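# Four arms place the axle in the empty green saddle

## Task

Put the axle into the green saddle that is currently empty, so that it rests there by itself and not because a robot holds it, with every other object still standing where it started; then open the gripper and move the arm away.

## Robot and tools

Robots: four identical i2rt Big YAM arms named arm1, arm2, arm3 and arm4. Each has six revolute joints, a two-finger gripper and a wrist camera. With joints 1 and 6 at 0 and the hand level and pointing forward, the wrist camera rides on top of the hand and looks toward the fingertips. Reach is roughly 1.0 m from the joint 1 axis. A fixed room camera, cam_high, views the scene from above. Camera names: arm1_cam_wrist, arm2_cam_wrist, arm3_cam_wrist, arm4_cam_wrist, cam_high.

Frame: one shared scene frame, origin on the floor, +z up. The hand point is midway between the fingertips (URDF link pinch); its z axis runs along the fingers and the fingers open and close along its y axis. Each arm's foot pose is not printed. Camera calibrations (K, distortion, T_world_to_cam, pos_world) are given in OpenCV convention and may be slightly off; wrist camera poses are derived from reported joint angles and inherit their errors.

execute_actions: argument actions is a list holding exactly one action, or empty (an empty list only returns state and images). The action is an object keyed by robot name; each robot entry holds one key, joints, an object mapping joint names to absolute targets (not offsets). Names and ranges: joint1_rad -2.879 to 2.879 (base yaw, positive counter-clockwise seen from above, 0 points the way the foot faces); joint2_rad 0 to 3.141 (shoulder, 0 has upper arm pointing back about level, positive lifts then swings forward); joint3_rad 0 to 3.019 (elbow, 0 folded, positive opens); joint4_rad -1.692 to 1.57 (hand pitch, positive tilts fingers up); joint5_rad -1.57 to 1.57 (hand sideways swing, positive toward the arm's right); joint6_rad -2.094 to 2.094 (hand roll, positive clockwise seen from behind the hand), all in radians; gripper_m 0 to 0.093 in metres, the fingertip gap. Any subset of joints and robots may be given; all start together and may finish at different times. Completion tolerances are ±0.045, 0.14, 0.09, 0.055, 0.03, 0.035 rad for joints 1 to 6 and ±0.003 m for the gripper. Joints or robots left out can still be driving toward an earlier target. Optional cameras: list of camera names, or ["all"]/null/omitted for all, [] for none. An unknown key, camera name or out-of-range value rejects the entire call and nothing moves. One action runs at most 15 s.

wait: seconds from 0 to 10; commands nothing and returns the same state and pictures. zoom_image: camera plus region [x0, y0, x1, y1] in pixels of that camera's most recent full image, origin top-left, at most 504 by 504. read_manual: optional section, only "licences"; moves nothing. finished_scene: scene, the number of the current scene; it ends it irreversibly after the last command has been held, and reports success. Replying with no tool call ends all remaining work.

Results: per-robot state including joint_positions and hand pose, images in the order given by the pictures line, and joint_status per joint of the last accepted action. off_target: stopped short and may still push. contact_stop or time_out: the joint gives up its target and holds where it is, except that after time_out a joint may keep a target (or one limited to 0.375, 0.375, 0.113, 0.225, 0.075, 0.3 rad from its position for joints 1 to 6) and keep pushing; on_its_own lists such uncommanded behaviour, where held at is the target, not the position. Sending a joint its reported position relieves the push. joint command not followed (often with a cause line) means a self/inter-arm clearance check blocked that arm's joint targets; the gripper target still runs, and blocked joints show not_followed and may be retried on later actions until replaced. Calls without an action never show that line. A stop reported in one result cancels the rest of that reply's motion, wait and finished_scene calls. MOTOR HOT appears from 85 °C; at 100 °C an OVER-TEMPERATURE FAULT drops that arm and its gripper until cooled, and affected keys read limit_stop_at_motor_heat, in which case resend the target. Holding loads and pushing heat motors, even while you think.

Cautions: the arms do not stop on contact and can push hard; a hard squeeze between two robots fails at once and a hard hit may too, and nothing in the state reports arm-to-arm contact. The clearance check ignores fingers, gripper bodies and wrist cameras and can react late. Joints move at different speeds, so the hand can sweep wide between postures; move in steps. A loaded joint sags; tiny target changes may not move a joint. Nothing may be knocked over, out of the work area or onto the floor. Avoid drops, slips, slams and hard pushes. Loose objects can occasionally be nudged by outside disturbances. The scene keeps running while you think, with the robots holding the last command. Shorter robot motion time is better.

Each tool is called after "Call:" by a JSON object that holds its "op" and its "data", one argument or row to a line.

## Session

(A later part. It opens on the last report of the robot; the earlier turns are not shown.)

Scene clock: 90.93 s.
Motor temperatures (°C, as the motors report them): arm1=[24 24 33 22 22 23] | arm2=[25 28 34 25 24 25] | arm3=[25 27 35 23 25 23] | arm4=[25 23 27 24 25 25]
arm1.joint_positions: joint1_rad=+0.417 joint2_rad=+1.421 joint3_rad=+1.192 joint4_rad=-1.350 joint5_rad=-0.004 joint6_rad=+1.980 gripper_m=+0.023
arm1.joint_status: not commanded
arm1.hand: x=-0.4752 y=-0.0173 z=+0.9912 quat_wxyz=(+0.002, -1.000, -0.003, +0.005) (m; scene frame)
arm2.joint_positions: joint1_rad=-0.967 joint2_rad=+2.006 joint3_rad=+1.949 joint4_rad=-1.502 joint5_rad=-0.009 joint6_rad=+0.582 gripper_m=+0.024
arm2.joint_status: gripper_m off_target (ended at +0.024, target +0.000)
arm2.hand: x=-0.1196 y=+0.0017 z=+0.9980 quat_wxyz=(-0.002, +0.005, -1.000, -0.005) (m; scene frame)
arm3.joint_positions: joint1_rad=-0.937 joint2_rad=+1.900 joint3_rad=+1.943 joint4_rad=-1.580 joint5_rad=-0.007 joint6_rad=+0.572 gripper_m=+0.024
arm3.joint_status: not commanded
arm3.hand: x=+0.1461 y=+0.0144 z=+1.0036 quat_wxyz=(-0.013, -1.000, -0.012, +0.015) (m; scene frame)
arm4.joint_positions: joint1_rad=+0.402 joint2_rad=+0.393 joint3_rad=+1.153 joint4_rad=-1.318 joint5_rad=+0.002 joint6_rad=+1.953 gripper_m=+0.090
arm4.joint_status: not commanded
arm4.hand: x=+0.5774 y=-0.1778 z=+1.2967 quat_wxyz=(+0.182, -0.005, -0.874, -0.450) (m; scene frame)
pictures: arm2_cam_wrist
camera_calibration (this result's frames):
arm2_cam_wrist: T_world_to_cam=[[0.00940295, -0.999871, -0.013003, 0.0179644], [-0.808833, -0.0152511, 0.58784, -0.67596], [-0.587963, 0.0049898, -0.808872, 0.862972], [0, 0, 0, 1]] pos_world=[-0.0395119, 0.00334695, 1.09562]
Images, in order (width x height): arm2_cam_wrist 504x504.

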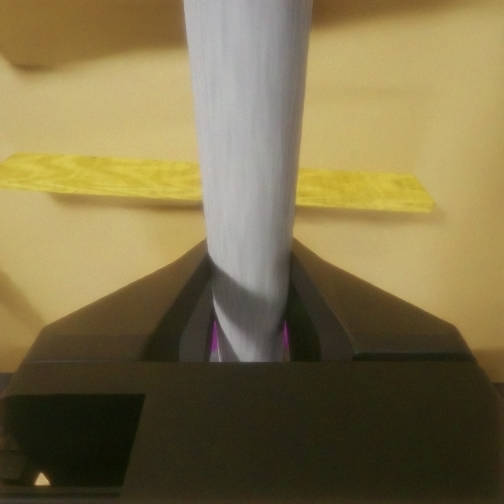

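Call:
{"op": "execute_actions", "data": {
  "actions": [
    {"arm1":{"joints":{"joint2_rad":1.385,"joint3_rad":1.255}},"arm2":{"joints":{"joint1_rad":-0.962,"joint2_rad":1.96,"joint3_rad":2.015}},"arm3":{"joints":{"joint2_rad":1.89,"joint3_rad":1.965}}}
  ],
  "cameras": []
}}

Call:
{"op": "execute_actions", "data": {
  "actions": [
    {"arm3":{"joints":{"gripper_m":0.09}}}
  ],
  "cameras": []
}}

Call:
{"op": "execute_actions", "data": {
  "actions": [
    {"arm3":{"joints":{"joint2_rad":1.5}}}
  ],
  "cameras": []
}}

Call:
{"op": "execute_actions", "data": {
  "actions": [
    {"arm2":{"joints":{"joint1_rad":-0.835,"joint2_rad":1.73,"joint3_rad":1.625,"joint4_rad":-1.38,"joint6_rad":0.72}},"arm1":{"joints":{"joint1_rad":0.115,"joint2_rad":1.263,"joint3_rad":1.13,"joint4_rad":-1.37,"joint6_rad":1.67}},"arm3":{"joints":{"joint2_rad":1.1,"joint3_rad":1.6}}}
  ],
  "cameras": []
}}

Call:
{"op": "execute_actions", "data": {
  "actions": [
    {"arm2":{"joints":{"joint1_rad":-0.695,"joint2_rad":1.552,"joint3_rad":1.395,"joint4_rad":-1.33,"joint6_rad":0.86}},"arm1":{"joints":{"joint1_rad":-0.17,"joint2_rad":1.29,"joint3_rad":1.18,"joint6_rad":1.385}},"arm3":{"joints":{"joint2_rad":0.75,"joint3_rad":1.3}}}
  ],
  "cameras": ["arm1_cam_wrist","arm2_cam_wrist"]
}}

Scene clock: 93.67 s.
Motor temperatures (°C, as the motors report them): arm1=[24 24 33 22 22 23] | arm2=[25 29 34 25 24 25] | arm3=[25 27 35 23 25 23] | arm4=[25 23 27 24 25 25]
arm1.joint_positions: joint1_rad=+0.417 joint2_rad=+1.421 joint3_rad=+1.192 joint4_rad=-1.350 joint5_rad=-0.004 joint6_rad=+1.980 gripper_m=+0.023
arm1.joint_status: all done
arm1.hand: x=-0.4752 y=-0.0173 z=+0.9912 quat_wxyz=(+0.002, -1.000, -0.003, +0.005) (m; scene frame)
arm2.joint_positions: joint1_rad=-0.967 joint2_rad=+2.004 joint3_rad=+1.949 joint4_rad=-1.501 joint5_rad=-0.009 joint6_rad=+0.582 gripper_m=+0.024
arm2.joint_status: all done
arm2.hand: x=-0.1196 y=+0.0017 z=+0.9992 quat_wxyz=(-0.003, +0.005, -1.000, -0.006) (m; scene frame)
arm3.joint_positions: joint1_rad=-0.937 joint2_rad=+1.900 joint3_rad=+1.943 joint4_rad=-1.580 joint5_rad=-0.007 joint6_rad=+0.572 gripper_m=+0.024
arm3.joint_status: all done
arm3.hand: x=+0.1461 y=+0.0144 z=+1.0036 quat_wxyz=(-0.013, -1.000, -0.012, +0.015) (m; scene frame)
arm4.joint_positions: joint1_rad=+0.402 joint2_rad=+0.393 joint3_rad=+1.153 joint4_rad=-1.318 joint5_rad=+0.002 joint6_rad=+1.953 gripper_m=+0.090
arm4.joint_status: not commanded
arm4.hand: x=+0.5774 y=-0.1778 z=+1.2967 quat_wxyz=(+0.182, -0.005, -0.874, -0.450) (m; scene frame)
pictures: none
No camera images: the call's "cameras" was empty. Leave "cameras" out to get every camera's image.

Scene clock: 94.37 s.
Motor temperatures (°C, as the motors report them): arm1=[24 24 33 22 22 23] | arm2=[25 29 34 25 24 25] | arm3=[25 27 35 23 25 23] | arm4=[25 23 27 24 25 25]
arm1.joint_positions: joint1_rad=+0.417 joint2_rad=+1.421 joint3_rad=+1.192 joint4_rad=-1.350 joint5_rad=-0.004 joint6_rad=+1.981 gripper_m=+0.023
arm1.joint_status: not commanded
arm1.hand: x=-0.4753 y=-0.0173 z=+0.9912 quat_wxyz=(+0.002, -1.000, -0.003, +0.005) (m; scene frame)
arm2.joint_positions: joint1_rad=-0.967 joint2_rad=+2.004 joint3_rad=+1.949 joint4_rad=-1.501 joint5_rad=-0.007 joint6_rad=+0.582 gripper_m=+0.024
arm2.joint_status: not commanded
arm2.hand: x=-0.1194 y=+0.0013 z=+0.9992 quat_wxyz=(-0.003, +0.005, -1.000, -0.004) (m; scene frame)
arm3.joint_positions: joint1_rad=-0.937 joint2_rad=+1.900 joint3_rad=+1.943 joint4_rad=-1.587 joint5_rad=-0.005 joint6_rad=+0.572 gripper_m=+0.090
arm3.joint_status: all done
arm3.hand: x=+0.1474 y=+0.0158 z=+1.0035 quat_wxyz=(-0.010, -1.000, -0.012, +0.013) (m; scene frame)
arm4.joint_positions: joint1_rad=+0.402 joint2_rad=+0.393 joint3_rad=+1.153 joint4_rad=-1.318 joint5_rad=+0.002 joint6_rad=+1.953 gripper_m=+0.090
arm4.joint_status: not commanded
arm4.hand: x=+0.5774 y=-0.1778 z=+1.2967 quat_wxyz=(+0.182, -0.005, -0.874, -0.450) (m; scene frame)
pictures: none
No camera images: the call's "cameras" was empty. Leave "cameras" out to get every camera's image.

Scene clock: 96.03 s.
Motor temperatures (°C, as the motors report them): arm1=[24 24 33 22 22 23] | arm2=[25 29 34 25 24 25] | arm3=[25 27 35 23 25 23] | arm4=[25 23 27 24 25 25]
arm1.joint_positions: joint1_rad=+0.417 joint2_rad=+1.421 joint3_rad=+1.192 joint4_rad=-1.350 joint5_rad=-0.004 joint6_rad=+1.981 gripper_m=+0.023
arm1.joint_status: not commanded
arm1.hand: x=-0.4753 y=-0.0173 z=+0.9912 quat_wxyz=(+0.002, -1.000, -0.003, +0.005) (m; scene frame)
arm2.joint_positions: joint1_rad=-0.967 joint2_rad=+2.004 joint3_rad=+1.949 joint4_rad=-1.501 joint5_rad=-0.007 joint6_rad=+0.582 gripper_m=+0.024
arm2.joint_status: not commanded
arm2.hand: x=-0.1194 y=+0.0013 z=+0.9992 quat_wxyz=(-0.003, +0.005, -1.000, -0.004) (m; scene frame)
arm3.joint_positions: joint1_rad=-0.937 joint2_rad=+1.511 joint3_rad=+1.951 joint4_rad=-1.590 joint5_rad=-0.004 joint6_rad=+0.572 gripper_m=+0.090
arm3.joint_status: all done
arm3.hand: x=+0.2179 y=+0.0631 z=+1.2162 quat_wxyz=(-0.118, -0.977, -0.012, +0.176) (m; scene frame)
arm4.joint_positions: joint1_rad=+0.402 joint2_rad=+0.393 joint3_rad=+1.153 joint4_rad=-1.318 joint5_rad=+0.002 joint6_rad=+1.953 gripper_m=+0.090
arm4.joint_status: not commanded
arm4.hand: x=+0.5774 y=-0.1778 z=+1.2967 quat_wxyz=(+0.182, -0.005, -0.874, -0.450) (m; scene frame)
pictures: none
No camera images: the call's "cameras" was empty. Leave "cameras" out to get every camera's image.

Scene clock: 97.50 s.
Motor temperatures (°C, as the motors report them): arm1=[24 24 33 22 23 23] | arm2=[25 29 34 25 24 25] | arm3=[25 27 34 23 25 23] | arm4=[25 23 27 24 25 25]
arm1.joint_positions: joint1_rad=+0.118 joint2_rad=+1.299 joint3_rad=+1.095 joint4_rad=-1.376 joint5_rad=+0.000 joint6_rad=+1.676 gripper_m=+0.023
arm1.joint_status: all done
arm1.hand: x=-0.5968 y=-0.0043 z=+1.0000 quat_wxyz=(+0.002, -1.000, -0.006, +0.006) (m; scene frame)
arm2.joint_positions: joint1_rad=-0.820 joint2_rad=+1.756 joint3_rad=+1.616 joint4_rad=-1.402 joint5_rad=-0.001 joint6_rad=+0.725 gripper_m=+0.024
arm2.joint_status: all done
arm2.hand: x=-0.2380 y=+0.0169 z=+1.0114 quat_wxyz=(-0.009, +0.007, -1.000, -0.008) (m; scene frame)
arm3.joint_positions: joint1_rad=-0.937 joint2_rad=+1.098 joint3_rad=+1.601 joint4_rad=-1.591 joint5_rad=-0.004 joint6_rad=+0.572 gripper_m=+0.090
arm3.joint_status: all done
arm3.hand: x=+0.3458 y=+0.1496 z=+1.2295 quat_wxyz=(-0.134, -0.970, -0.012, +0.202) (m; scene frame)
arm4.joint_positions: joint1_rad=+0.402 joint2_rad=+0.393 joint3_rad=+1.153 joint4_rad=-1.318 joint5_rad=+0.002 joint6_rad=+1.953 gripper_m=+0.090
arm4.joint_status: not commanded
arm4.hand: x=+0.5774 y=-0.1778 z=+1.2967 quat_wxyz=(+0.182, -0.005, -0.874, -0.450) (m; scene frame)
pictures: none
No camera images: the call's "cameras" was empty. Leave "cameras" out to get every camera's image.

Scene clock: 98.83 s.
Motor temperatures (°C, as the motors report them): arm1=[24 24 33 22 23 23] | arm2=[25 29 34 25 24 25] | arm3=[25 27 34 23 25 23] | arm4=[25 23 27 24 25 25]
arm1.joint_positions: joint1_rad=-0.164 joint2_rad=+1.320 joint3_rad=+1.095 joint4_rad=-1.375 joint5_rad=-0.003 joint6_rad=+1.400 gripper_m=+0.023
arm1.joint_status: all done
arm1.hand: x=-0.6970 y=-0.0032 z=+0.9940 quat_wxyz=(+0.012, -1.000, -0.003, +0.001) (m; scene frame)
arm2.joint_positions: joint1_rad=-0.684 joint2_rad=+1.573 joint3_rad=+1.386 joint4_rad=-1.343 joint5_rad=-0.004 joint6_rad=+0.865 gripper_m=+0.024
arm2.joint_status: all done
arm2.hand: x=-0.3350 y=+0.0161 z=+1.0128 quat_wxyz=(-0.011, +0.005, -1.000, -0.014) (m; scene frame)
arm3.joint_positions: joint1_rad=-0.937 joint2_rad=+0.745 joint3_rad=+1.303 joint4_rad=-1.592 joint5_rad=-0.004 joint6_rad=+0.572 gripper_m=+0.090
arm3.joint_status: all done
arm3.hand: x=+0.4444 y=+0.2164 z=+1.1919 quat_wxyz=(-0.149, -0.963, -0.012, +0.223) (m; scene frame)
arm4.joint_positions: joint1_rad=+0.402 joint2_rad=+0.393 joint3_rad=+1.153 joint4_rad=-1.318 joint5_rad=+0.002 joint6_rad=+1.953 gripper_m=+0.090
arm4.joint_status: not commanded
arm4.hand: x=+0.5774 y=-0.1778 z=+1.2967 quat_wxyz=(+0.182, -0.005, -0.874, -0.450) (m; scene frame)
pictures: arm1_cam_wrist, arm2_cam_wrist
camera_calibration (this result's frames):
arm1_cam_wrist: T_world_to_cam=[[-0.0092547, 0.999227, 0.0382064, -0.0448852], [0.815391, -0.0145762, 0.578727, -0.00552104], [0.578836, 0.0365091, -0.814626, 1.33899], [0, 0, 0, 1]] pos_world=[-0.77097, -0.00411533, 1.09569]
arm2_cam_wrist: T_world_to_cam=[[0.0101656, -0.999457, -0.0313494, 0.0534378], [-0.819254, -0.0263003, 0.572828, -0.846708], [-0.573341, 0.01986, -0.819076, 0.763275], [0, 0, 0, 1]] pos_world=[-0.256595, 0.0159815, 1.11187]
Images, in order (width x height): arm1_cam_wrist 504x504, arm2_cam_wrist 504x504.

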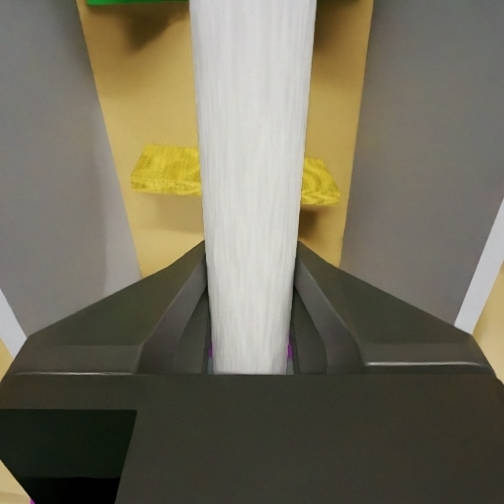

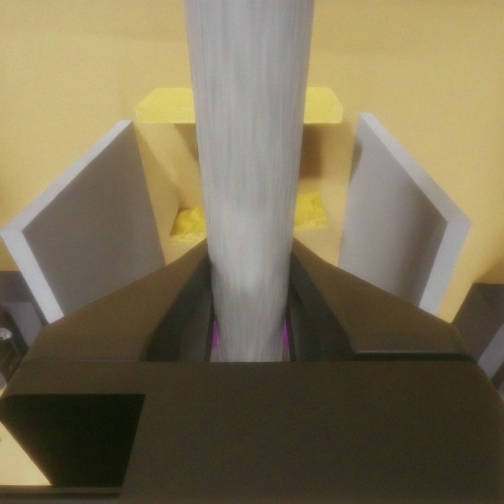

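Call:
{"op": "execute_actions", "data": {
  "actions": [
    {"arm2":{"joints":{"joint1_rad":-0.505,"joint2_rad":1.415,"joint3_rad":1.21,"joint4_rad":-1.312,"joint6_rad":1.04}},"arm1":{"joints":{"joint1_rad":-0.43,"joint2_rad":1.375,"joint3_rad":1.295,"joint4_rad":-1.345,"joint6_rad":1.11}}}
  ],
  "cameras": []
}}

Call:
{"op": "execute_actions", "data": {
  "actions": [
    {"arm2":{"joints":{"joint1_rad":-0.255,"joint2_rad":1.31,"joint3_rad":1.095,"joint4_rad":-1.32,"joint6_rad":1.285}},"arm1":{"joints":{"joint1_rad":-0.63,"joint2_rad":1.52,"joint3_rad":1.465,"joint4_rad":-1.374,"joint6_rad":0.9}}}
  ],
  "cameras": []
}}

Scene clock: 101.67 s.
Motor temperatures (°C, as the motors report them): arm1=[24 24 34 22 23 23] | arm2=[25 29 33 25 24 25] | arm3=[25 27 33 23 25 23] | arm4=[25 23 27 24 25 25]
arm1.joint_positions: joint1_rad=-0.428 joint2_rad=+1.417 joint3_rad=+1.192 joint4_rad=-1.347 joint5_rad=+0.007 joint6_rad=+1.113 gripper_m=+0.023
arm1.joint_status: joint3_rad time_out (moved +0.097 of +0.200); the others done
arm1.on_its_own: joint3_rad reads +1.192 and still pushes toward +1.295 since a time_out
arm1.hand: x=-0.8071 y=-0.0147 z=+0.9962 quat_wxyz=(+0.000, -1.000, -0.014, +0.008) (m; scene frame)
arm2.joint_positions: joint1_rad=-0.488 joint2_rad=+1.427 joint3_rad=+1.204 joint4_rad=-1.322 joint5_rad=-0.008 joint6_rad=+1.036 gripper_m=+0.024
arm2.joint_status: all done
arm2.hand: x=-0.4422 y=+0.0141 z=+1.0053 quat_wxyz=(-0.002, +0.018, -1.000, -0.011) (m; scene frame)
arm3.joint_positions: joint1_rad=-0.937 joint2_rad=+0.745 joint3_rad=+1.303 joint4_rad=-1.592 joint5_rad=-0.004 joint6_rad=+0.572 gripper_m=+0.090
arm3.joint_status: not commanded
arm3.hand: x=+0.4444 y=+0.2164 z=+1.1919 quat_wxyz=(-0.149, -0.963, -0.012, +0.223) (m; scene frame)
arm4.joint_positions: joint1_rad=+0.402 joint2_rad=+0.393 joint3_rad=+1.153 joint4_rad=-1.318 joint5_rad=+0.002 joint6_rad=+1.953 gripper_m=+0.090
arm4.joint_status: not commanded
arm4.hand: x=+0.5774 y=-0.1778 z=+1.2967 quat_wxyz=(+0.182, -0.005, -0.874, -0.450) (m; scene frame)
pictures: none
No camera images: the call's "cameras" was empty. Leave "cameras" out to get every camera's image.

not run: a stop came earlier in this reply.

Call:
{"op": "execute_actions", "data": {
  "actions": [
    {"arm2":{"joints":{"joint1_rad":-0.16,"joint2_rad":1.3,"joint3_rad":1.08,"joint4_rad":-1.32,"joint6_rad":1.365}},"arm1":{"joints":{"joint1_rad":-0.68,"joint2_rad":1.562,"joint3_rad":1.53,"joint4_rad":-1.39,"joint6_rad":0.845}}}
  ],
  "cameras": []
}}

Scene clock: 105.10 s.
Motor temperatures (°C, as the motors report them): arm1=[24 24 35 22 23 23] | arm2=[25 29 33 25 24 25] | arm3=[25 26 33 23 25 23] | arm4=[25 23 27 24 25 25]
arm1.joint_positions: joint1_rad=-0.687 joint2_rad=+1.622 joint3_rad=+1.426 joint4_rad=-1.381 joint5_rad=+0.009 joint6_rad=+0.845 gripper_m=+0.023
arm1.joint_status: joint3_rad time_out (moved +0.234 of +0.338); the others done
arm1.on_its_own: joint3_rad reads +1.426 and still pushes toward +1.530 since a time_out
arm1.hand: x=-0.9459 y=-0.0204 z=+0.9987 quat_wxyz=(+0.003, -1.000, -0.019, +0.007) (m; scene frame)
arm2.joint_positions: joint1_rad=-0.156 joint2_rad=+1.310 joint3_rad=+1.077 joint4_rad=-1.326 joint5_rad=-0.008 joint6_rad=+1.358 gripper_m=+0.024
arm2.joint_status: all done
arm2.hand: x=-0.5800 y=+0.0102 z=+1.0008 quat_wxyz=(+0.004, +0.023, -1.000, -0.004) (m; scene frame)
arm3.joint_positions: joint1_rad=-0.937 joint2_rad=+0.745 joint3_rad=+1.303 joint4_rad=-1.592 joint5_rad=-0.004 joint6_rad=+0.572 gripper_m=+0.090
arm3.joint_status: not commanded
arm3.hand: x=+0.4444 y=+0.2164 z=+1.1919 quat_wxyz=(-0.149, -0.963, -0.012, +0.223) (m; scene frame)
arm4.joint_positions: joint1_rad=+0.402 joint2_rad=+0.393 joint3_rad=+1.153 joint4_rad=-1.318 joint5_rad=+0.002 joint6_rad=+1.953 gripper_m=+0.090
arm4.joint_status: not commanded
arm4.hand: x=+0.5774 y=-0.1778 z=+1.2967 quat_wxyz=(+0.182, -0.005, -0.874, -0.450) (m; scene frame)
pictures: none
No camera images: the call's "cameras" was empty. Leave "cameras" out to get every camera's image.

Call:
{"op": "execute_actions", "data": {
  "actions": [
    {"arm2":{"joints":{"joint1_rad":0.225,"joint6_rad":1.745}},"arm1":{"joints":{"joint1_rad":-0.855,"joint2_rad":1.8,"joint3_rad":1.87,"joint4_rad":-1.48,"joint6_rad":0.67}}}
  ],
  "cameras": ["arm1_cam_wrist","arm2_cam_wrist"]
}}

Scene clock: 107.97 s.
Motor temperatures (°C, as the motors report them): arm1=[24 24 36 22 23 23] | arm2=[25 29 33 25 24 25] | arm3=[25 26 32 23 25 23] | arm4=[25 23 27 24 25 25]
arm1.joint_positions: joint1_rad=-0.863 joint2_rad=+1.871 joint3_rad=+1.770 joint4_rad=-1.471 joint5_rad=+0.007 joint6_rad=+0.664 gripper_m=+0.023
arm1.joint_status: joint3_rad time_out (moved +0.344 of +0.444); the others done
arm1.on_its_own: joint3_rad reads +1.770 and still pushes toward +1.870 since a time_out
arm1.hand: x=-1.0790 y=-0.0234 z=+1.0028 quat_wxyz=(+0.001, -1.000, -0.021, +0.007) (m; scene frame)
arm2.joint_positions: joint1_rad=+0.215 joint2_rad=+1.310 joint3_rad=+1.077 joint4_rad=-1.326 joint5_rad=-0.008 joint6_rad=+1.725 gripper_m=+0.024
arm2.joint_status: all done
arm2.hand: x=-0.7141 y=+0.0075 z=+1.0010 quat_wxyz=(+0.006, +0.025, -1.000, -0.003) (m; scene frame)
arm3.joint_positions: joint1_rad=-0.937 joint2_rad=+0.745 joint3_rad=+1.303 joint4_rad=-1.592 joint5_rad=-0.004 joint6_rad=+0.572 gripper_m=+0.090
arm3.joint_status: not commanded
arm3.hand: x=+0.4444 y=+0.2164 z=+1.1919 quat_wxyz=(-0.149, -0.963, -0.012, +0.223) (m; scene frame)
arm4.joint_positions: joint1_rad=+0.402 joint2_rad=+0.393 joint3_rad=+1.153 joint4_rad=-1.318 joint5_rad=+0.002 joint6_rad=+1.953 gripper_m=+0.090
arm4.joint_status: not commanded
arm4.hand: x=+0.5774 y=-0.1778 z=+1.2967 quat_wxyz=(+0.182, -0.005, -0.874, -0.450) (m; scene frame)
pictures: arm1_cam_wrist, arm2_cam_wrist
camera_calibration (this result's frames):
arm1_cam_wrist: T_world_to_cam=[[-0.0462169, 0.998792, 0.0166913, -0.0468548], [0.821673, 0.0285082, 0.569246, 0.317833], [0.568082, 0.0400236, -0.821998, 1.56389], [0, 0, 0, 1]] pos_world=[-1.15174, -0.0248551, 1.10537]
arm2_cam_wrist: T_world_to_cam=[[0.0489155, -0.998762, -0.00906597, 0.0536423], [-0.798668, -0.0445631, 0.60012, -1.16323], [-0.599781, -0.0221145, -0.799858, 0.498543], [0, 0, 0, 1]] pos_world=[-0.632639, 0.012764, 1.09733]
Images, in order (width x height): arm1_cam_wrist 504x504, arm2_cam_wrist 504x504.

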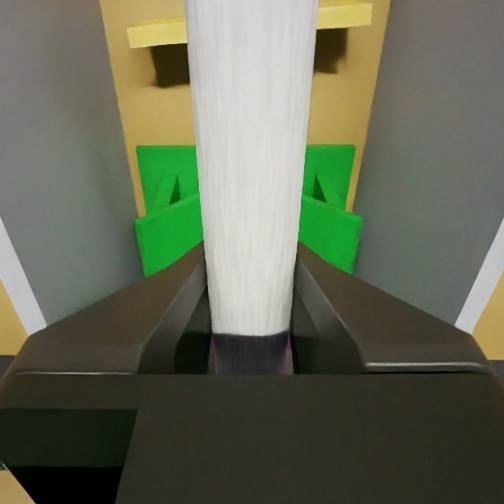

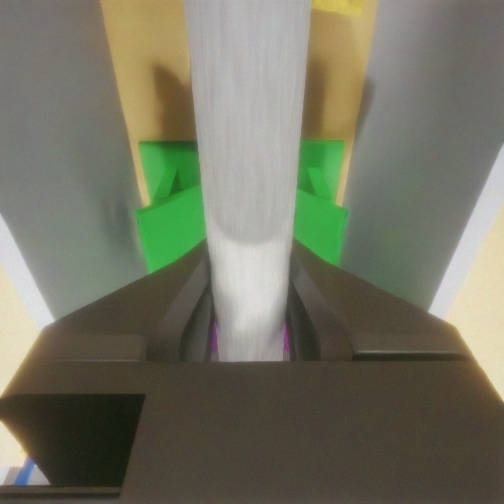

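Call:
{"op": "execute_actions", "data": {
  "actions": [
    {"arm2":{"joints":{"joint2_rad":1.405,"joint3_rad":0.917,"joint4_rad":-1.055}},"arm1":{"joints":{"joint2_rad":1.875,"joint3_rad":1.63,"joint4_rad":-1.222}}}
  ],
  "cameras": ["arm1_cam_wrist","arm2_cam_wrist"]
}}

Scene clock: 109.63 s.
Motor temperatures (°C, as the motors report them): arm1=[24 25 36 22 23 23] | arm2=[25 28 33 25 24 25] | arm3=[25 26 32 23 25 23] | arm4=[25 23 27 24 25 25]
arm1.joint_positions: joint1_rad=-0.862 joint2_rad=+1.957 joint3_rad=+1.590 joint4_rad=-1.227 joint5_rad=-0.002 joint6_rad=+0.669 gripper_m=+0.023
arm1.joint_status: all done
arm1.hand: x=-1.0785 y=-0.0255 z=+0.8875 quat_wxyz=(+0.004, -1.000, -0.019, -0.004) (m; scene frame)
arm2.joint_positions: joint1_rad=+0.224 joint2_rad=+1.424 joint3_rad=+0.908 joint4_rad=-1.068 joint5_rad=+0.015 joint6_rad=+1.740 gripper_m=+0.024
arm2.joint_status: all done
arm2.hand: x=-0.7132 y=+0.0052 z=+0.9017 quat_wxyz=(-0.008, +0.022, -1.000, +0.008) (m; scene frame)
arm3.joint_positions: joint1_rad=-0.937 joint2_rad=+0.745 joint3_rad=+1.303 joint4_rad=-1.592 joint5_rad=-0.004 joint6_rad=+0.572 gripper_m=+0.090
arm3.joint_status: not commanded
arm3.hand: x=+0.4444 y=+0.2164 z=+1.1919 quat_wxyz=(-0.149, -0.963, -0.012, +0.223) (m; scene frame)
arm4.joint_positions: joint1_rad=+0.402 joint2_rad=+0.393 joint3_rad=+1.153 joint4_rad=-1.318 joint5_rad=+0.002 joint6_rad=+1.953 gripper_m=+0.090
arm4.joint_status: not commanded
arm4.hand: x=+0.5774 y=-0.1778 z=+1.2967 quat_wxyz=(+0.182, -0.005, -0.874, -0.450) (m; scene frame)
pictures: arm1_cam_wrist, arm2_cam_wrist
camera_calibration (this result's frames):
arm1_cam_wrist: T_world_to_cam=[[-0.0431737, 0.99879, 0.0235522, -0.0456456], [0.808262, 0.0210619, 0.588446, 0.351461], [0.587238, 0.0444418, -0.808193, 1.47746], [0, 0, 0, 1]] pos_world=[-1.15366, -0.0274731, 0.988333]
arm2_cam_wrist: T_world_to_cam=[[0.0429549, -0.998991, 0.013121, 0.0261692], [-0.815514, -0.027473, 0.578085, -1.09529], [-0.577141, -0.0355319, -0.815871, 0.450321], [0, 0, 0, 1]] pos_world=[-0.634452, 0.0120527, 1.00023]
Images, in order (width x height): arm1_cam_wrist 504x504, arm2_cam_wrist 504x504.

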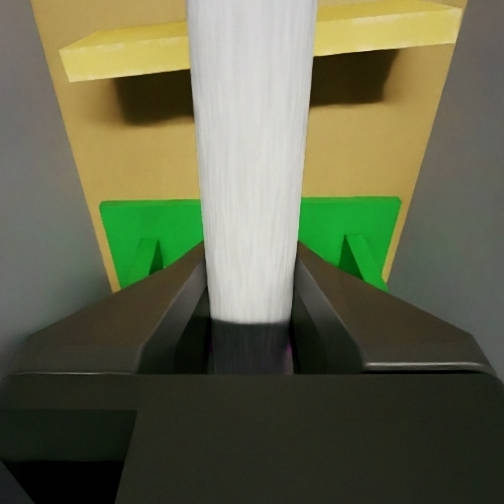

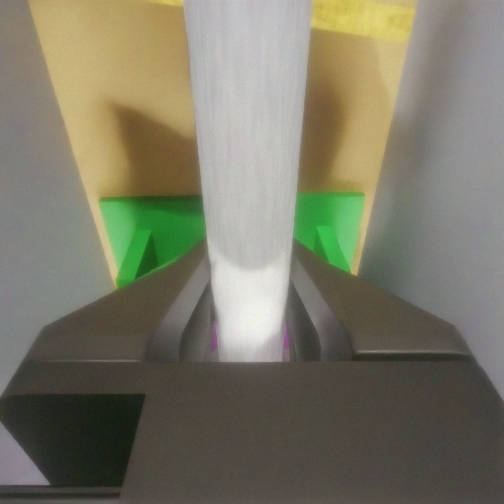

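Call:
{"op": "execute_actions", "data": {
  "actions": [
    {"arm2":{"joints":{"joint2_rad":1.48,"joint3_rad":0.882,"joint4_rad":-0.955}},"arm1":{"joints":{"joint2_rad":1.95,"joint3_rad":1.56,"joint4_rad":-1.165}}}
  ],
  "cameras": ["arm1_cam_wrist","arm2_cam_wrist"]
}}

Scene clock: 111.07 s.
Motor temperatures (°C, as the motors report them): arm1=[24 25 35 22 23 23] | arm2=[25 28 32 25 24 25] | arm3=[25 26 32 23 25 23] | arm4=[25 23 27 24 25 25]
arm1.joint_positions: joint1_rad=-0.871 joint2_rad=+1.961 joint3_rad=+1.549 joint4_rad=-1.173 joint5_rad=+0.011 joint6_rad=+0.662 gripper_m=+0.023
arm1.joint_status: all done
arm1.hand: x=-1.0813 y=-0.0180 z=+0.8712 quat_wxyz=(+0.006, -1.000, -0.018, +0.004) (m; scene frame)
arm2.joint_positions: joint1_rad=+0.221 joint2_rad=+1.485 joint3_rad=+0.882 joint4_rad=-0.974 joint5_rad=+0.003 joint6_rad=+1.736 gripper_m=+0.024
arm2.joint_status: all done
arm2.hand: x=-0.7159 y=+0.0123 z=+0.8721 quat_wxyz=(-0.001, +0.022, -1.000, +0.005) (m; scene frame)
arm3.joint_positions: joint1_rad=-0.937 joint2_rad=+0.745 joint3_rad=+1.303 joint4_rad=-1.592 joint5_rad=-0.004 joint6_rad=+0.572 gripper_m=+0.090
arm3.joint_status: not commanded
arm3.hand: x=+0.4444 y=+0.2164 z=+1.1919 quat_wxyz=(-0.149, -0.963, -0.012, +0.223) (m; scene frame)
arm4.joint_positions: joint1_rad=+0.402 joint2_rad=+0.393 joint3_rad=+1.153 joint4_rad=-1.318 joint5_rad=+0.002 joint6_rad=+1.953 gripper_m=+0.090
arm4.joint_status: not commanded
arm4.hand: x=+0.5774 y=-0.1778 z=+1.2967 quat_wxyz=(+0.182, -0.005, -0.874, -0.450) (m; scene frame)
pictures: arm1_cam_wrist, arm2_cam_wrist
camera_calibration (this result's frames):
arm1_cam_wrist: T_world_to_cam=[[-0.0402246, 0.998816, 0.0273506, -0.0530205], [0.817697, 0.0171745, 0.575392, 0.384681], [0.574241, 0.0455094, -0.81742, 1.4596], [0, 0, 0, 1]] pos_world=[-1.15485, -0.0200746, 0.973213]
arm2_cam_wrist: T_world_to_cam=[[0.0436573, -0.999017, 0.00767008, 0.0390403], [-0.807582, -0.0307698, 0.588952, -1.08395], [-0.588138, -0.0319063, -0.808131, 0.410127], [0, 0, 0, 1]] pos_world=[-0.635875, 0.0187346, 0.969534]
Images, in order (width x height): arm1_cam_wrist 504x504, arm2_cam_wrist 504x504.

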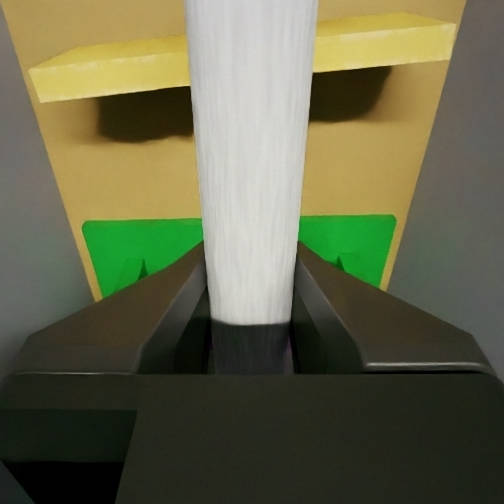

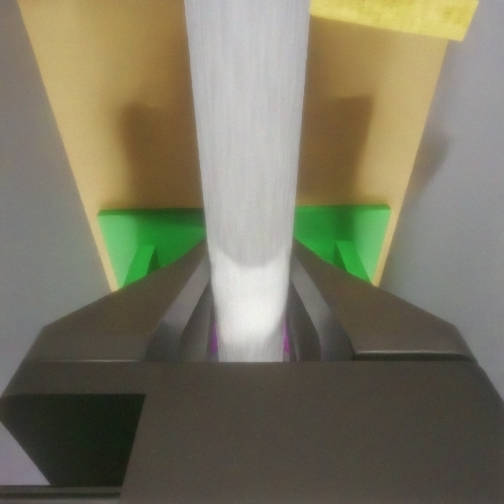

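Call:
{"op": "execute_actions", "data": {
  "actions": [
    {"arm2":{"joints":{"gripper_m":0.07}},"arm1":{"joints":{"gripper_m":0.07}}}
  ],
  "cameras": []
}}

Call:
{"op": "execute_actions", "data": {
  "actions": [
    {"arm2":{"joints":{"joint2_rad":1.1,"joint3_rad":1.3,"joint4_rad":-1.5}},"arm1":{"joints":{"joint2_rad":1.5,"joint3_rad":1.65,"joint4_rad":-1.3}}}
  ],
  "cameras": ["arm1_cam_wrist","arm2_cam_wrist","cam_high"]
}}

Scene clock: 112.40 s.
Motor temperatures (°C, as the motors report them): arm1=[24 25 35 22 23 23] | arm2=[25 28 32 25 24 25] | arm3=[25 26 32 23 25 23] | arm4=[25 23 27 24 25 25]
arm1.joint_positions: joint1_rad=-0.866 joint2_rad=+1.961 joint3_rad=+1.549 joint4_rad=-1.173 joint5_rad=+0.003 joint6_rad=+0.662 gripper_m=+0.070
arm1.joint_status: all done
arm1.hand: x=-1.0786 y=-0.0212 z=+0.8712 quat_wxyz=(+0.003, -1.000, -0.021, +0.001) (m; scene frame)
arm2.joint_positions: joint1_rad=+0.221 joint2_rad=+1.485 joint3_rad=+0.882 joint4_rad=-0.971 joint5_rad=+0.003 joint6_rad=+1.737 gripper_m=+0.070
arm2.joint_status: all done
arm2.hand: x=-0.7161 y=+0.0132 z=+0.8722 quat_wxyz=(-0.001, +0.022, -1.000, +0.004) (m; scene frame)
arm3.joint_positions: joint1_rad=-0.937 joint2_rad=+0.745 joint3_rad=+1.303 joint4_rad=-1.592 joint5_rad=-0.004 joint6_rad=+0.572 gripper_m=+0.090
arm3.joint_status: not commanded
arm3.hand: x=+0.4444 y=+0.2164 z=+1.1919 quat_wxyz=(-0.149, -0.963, -0.012, +0.223) (m; scene frame)
arm4.joint_positions: joint1_rad=+0.402 joint2_rad=+0.393 joint3_rad=+1.153 joint4_rad=-1.318 joint5_rad=+0.002 joint6_rad=+1.953 gripper_m=+0.090
arm4.joint_status: not commanded
arm4.hand: x=+0.5774 y=-0.1778 z=+1.2967 quat_wxyz=(+0.182, -0.005, -0.874, -0.450) (m; scene frame)
pictures: none
No camera images: the call's "cameras" was empty. Leave "cameras" out to get every camera's image.

Scene clock: 114.03 s.
Motor temperatures (°C, as the motors report them): arm1=[24 25 35 22 23 23] | arm2=[25 28 32 25 24 25] | arm3=[25 26 31 23 25 23] | arm4=[25 23 27 24 25 25]
arm1.joint_positions: joint1_rad=-0.866 joint2_rad=+1.501 joint3_rad=+1.632 joint4_rad=-1.290 joint5_rad=+0.003 joint6_rad=+0.662 gripper_m=+0.070
arm1.joint_status: all done
arm1.hand: x=-1.0490 y=+0.0028 z=+1.1523 quat_wxyz=(-0.130, -0.977, -0.020, +0.165) (m; scene frame)
arm2.joint_positions: joint1_rad=+0.221 joint2_rad=+1.101 joint3_rad=+1.278 joint4_rad=-1.485 joint5_rad=+0.003 joint6_rad=+1.738 gripper_m=+0.070
arm2.joint_status: all done
arm2.hand: x=-0.7115 y=-0.0050 z=+1.1499 quat_wxyz=(+0.024, +0.021, -0.991, -0.127) (m; scene frame)
arm3.joint_positions: joint1_rad=-0.937 joint2_rad=+0.745 joint3_rad=+1.303 joint4_rad=-1.592 joint5_rad=-0.004 joint6_rad=+0.572 gripper_m=+0.090
arm3.joint_status: not commanded
arm3.hand: x=+0.4444 y=+0.2164 z=+1.1919 quat_wxyz=(-0.149, -0.963, -0.012, +0.223) (m; scene frame)
arm4.joint_positions: joint1_rad=+0.402 joint2_rad=+0.393 joint3_rad=+1.153 joint4_rad=-1.318 joint5_rad=+0.002 joint6_rad=+1.953 gripper_m=+0.090
arm4.joint_status: not commanded
arm4.hand: x=+0.5774 y=-0.1778 z=+1.2967 quat_wxyz=(+0.182, -0.005, -0.874, -0.450) (m; scene frame)
pictures: arm1_cam_wrist, arm2_cam_wrist, cam_high
camera_calibration (this result's frames):
arm1_cam_wrist: T_world_to_cam=[[-0.08158, 0.968998, -0.233213, 0.176805], [0.953587, 0.143938, 0.264487, 0.696571], [0.289856, -0.200812, -0.935766, 1.50857], [0, 0, 0, 1]] pos_world=[-1.08709, 0.0313534, 1.26867]
arm2_cam_wrist: T_world_to_cam=[[0.0344446, -0.966247, -0.255306, 0.315449], [-0.774023, -0.187393, 0.604792, -1.23968], [-0.63222, 0.176781, -0.754351, 0.544561], [0, 0, 0, 1]] pos_world=[-0.626125, -0.0237741, 1.24107]
Images, in order (width x height): arm1_cam_wrist 504x504, arm2_cam_wrist 504x504, cam_high 504x504.

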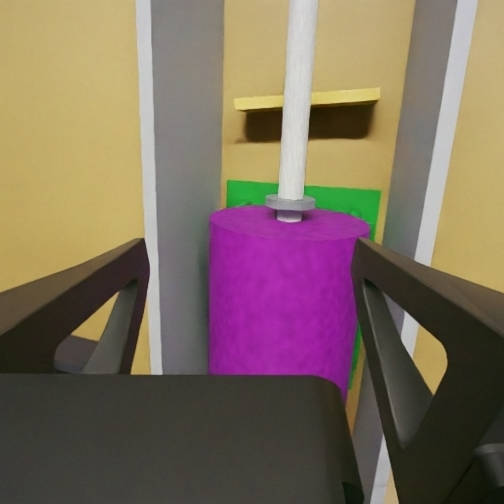

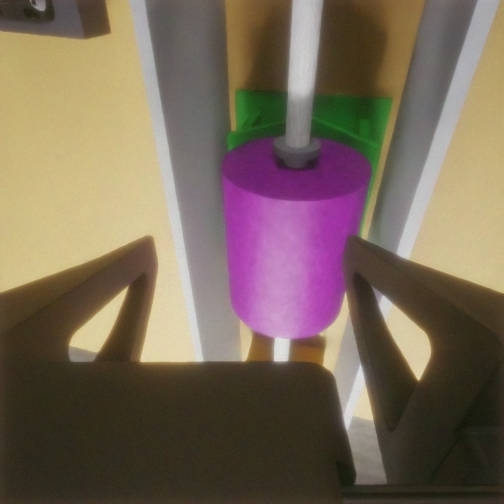

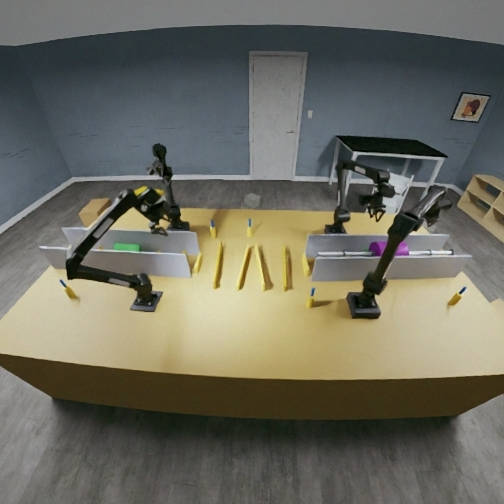

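Call:
{"op": "finished_scene", "data": {
  "scene": 1
}}

The scene is finished: the task was done.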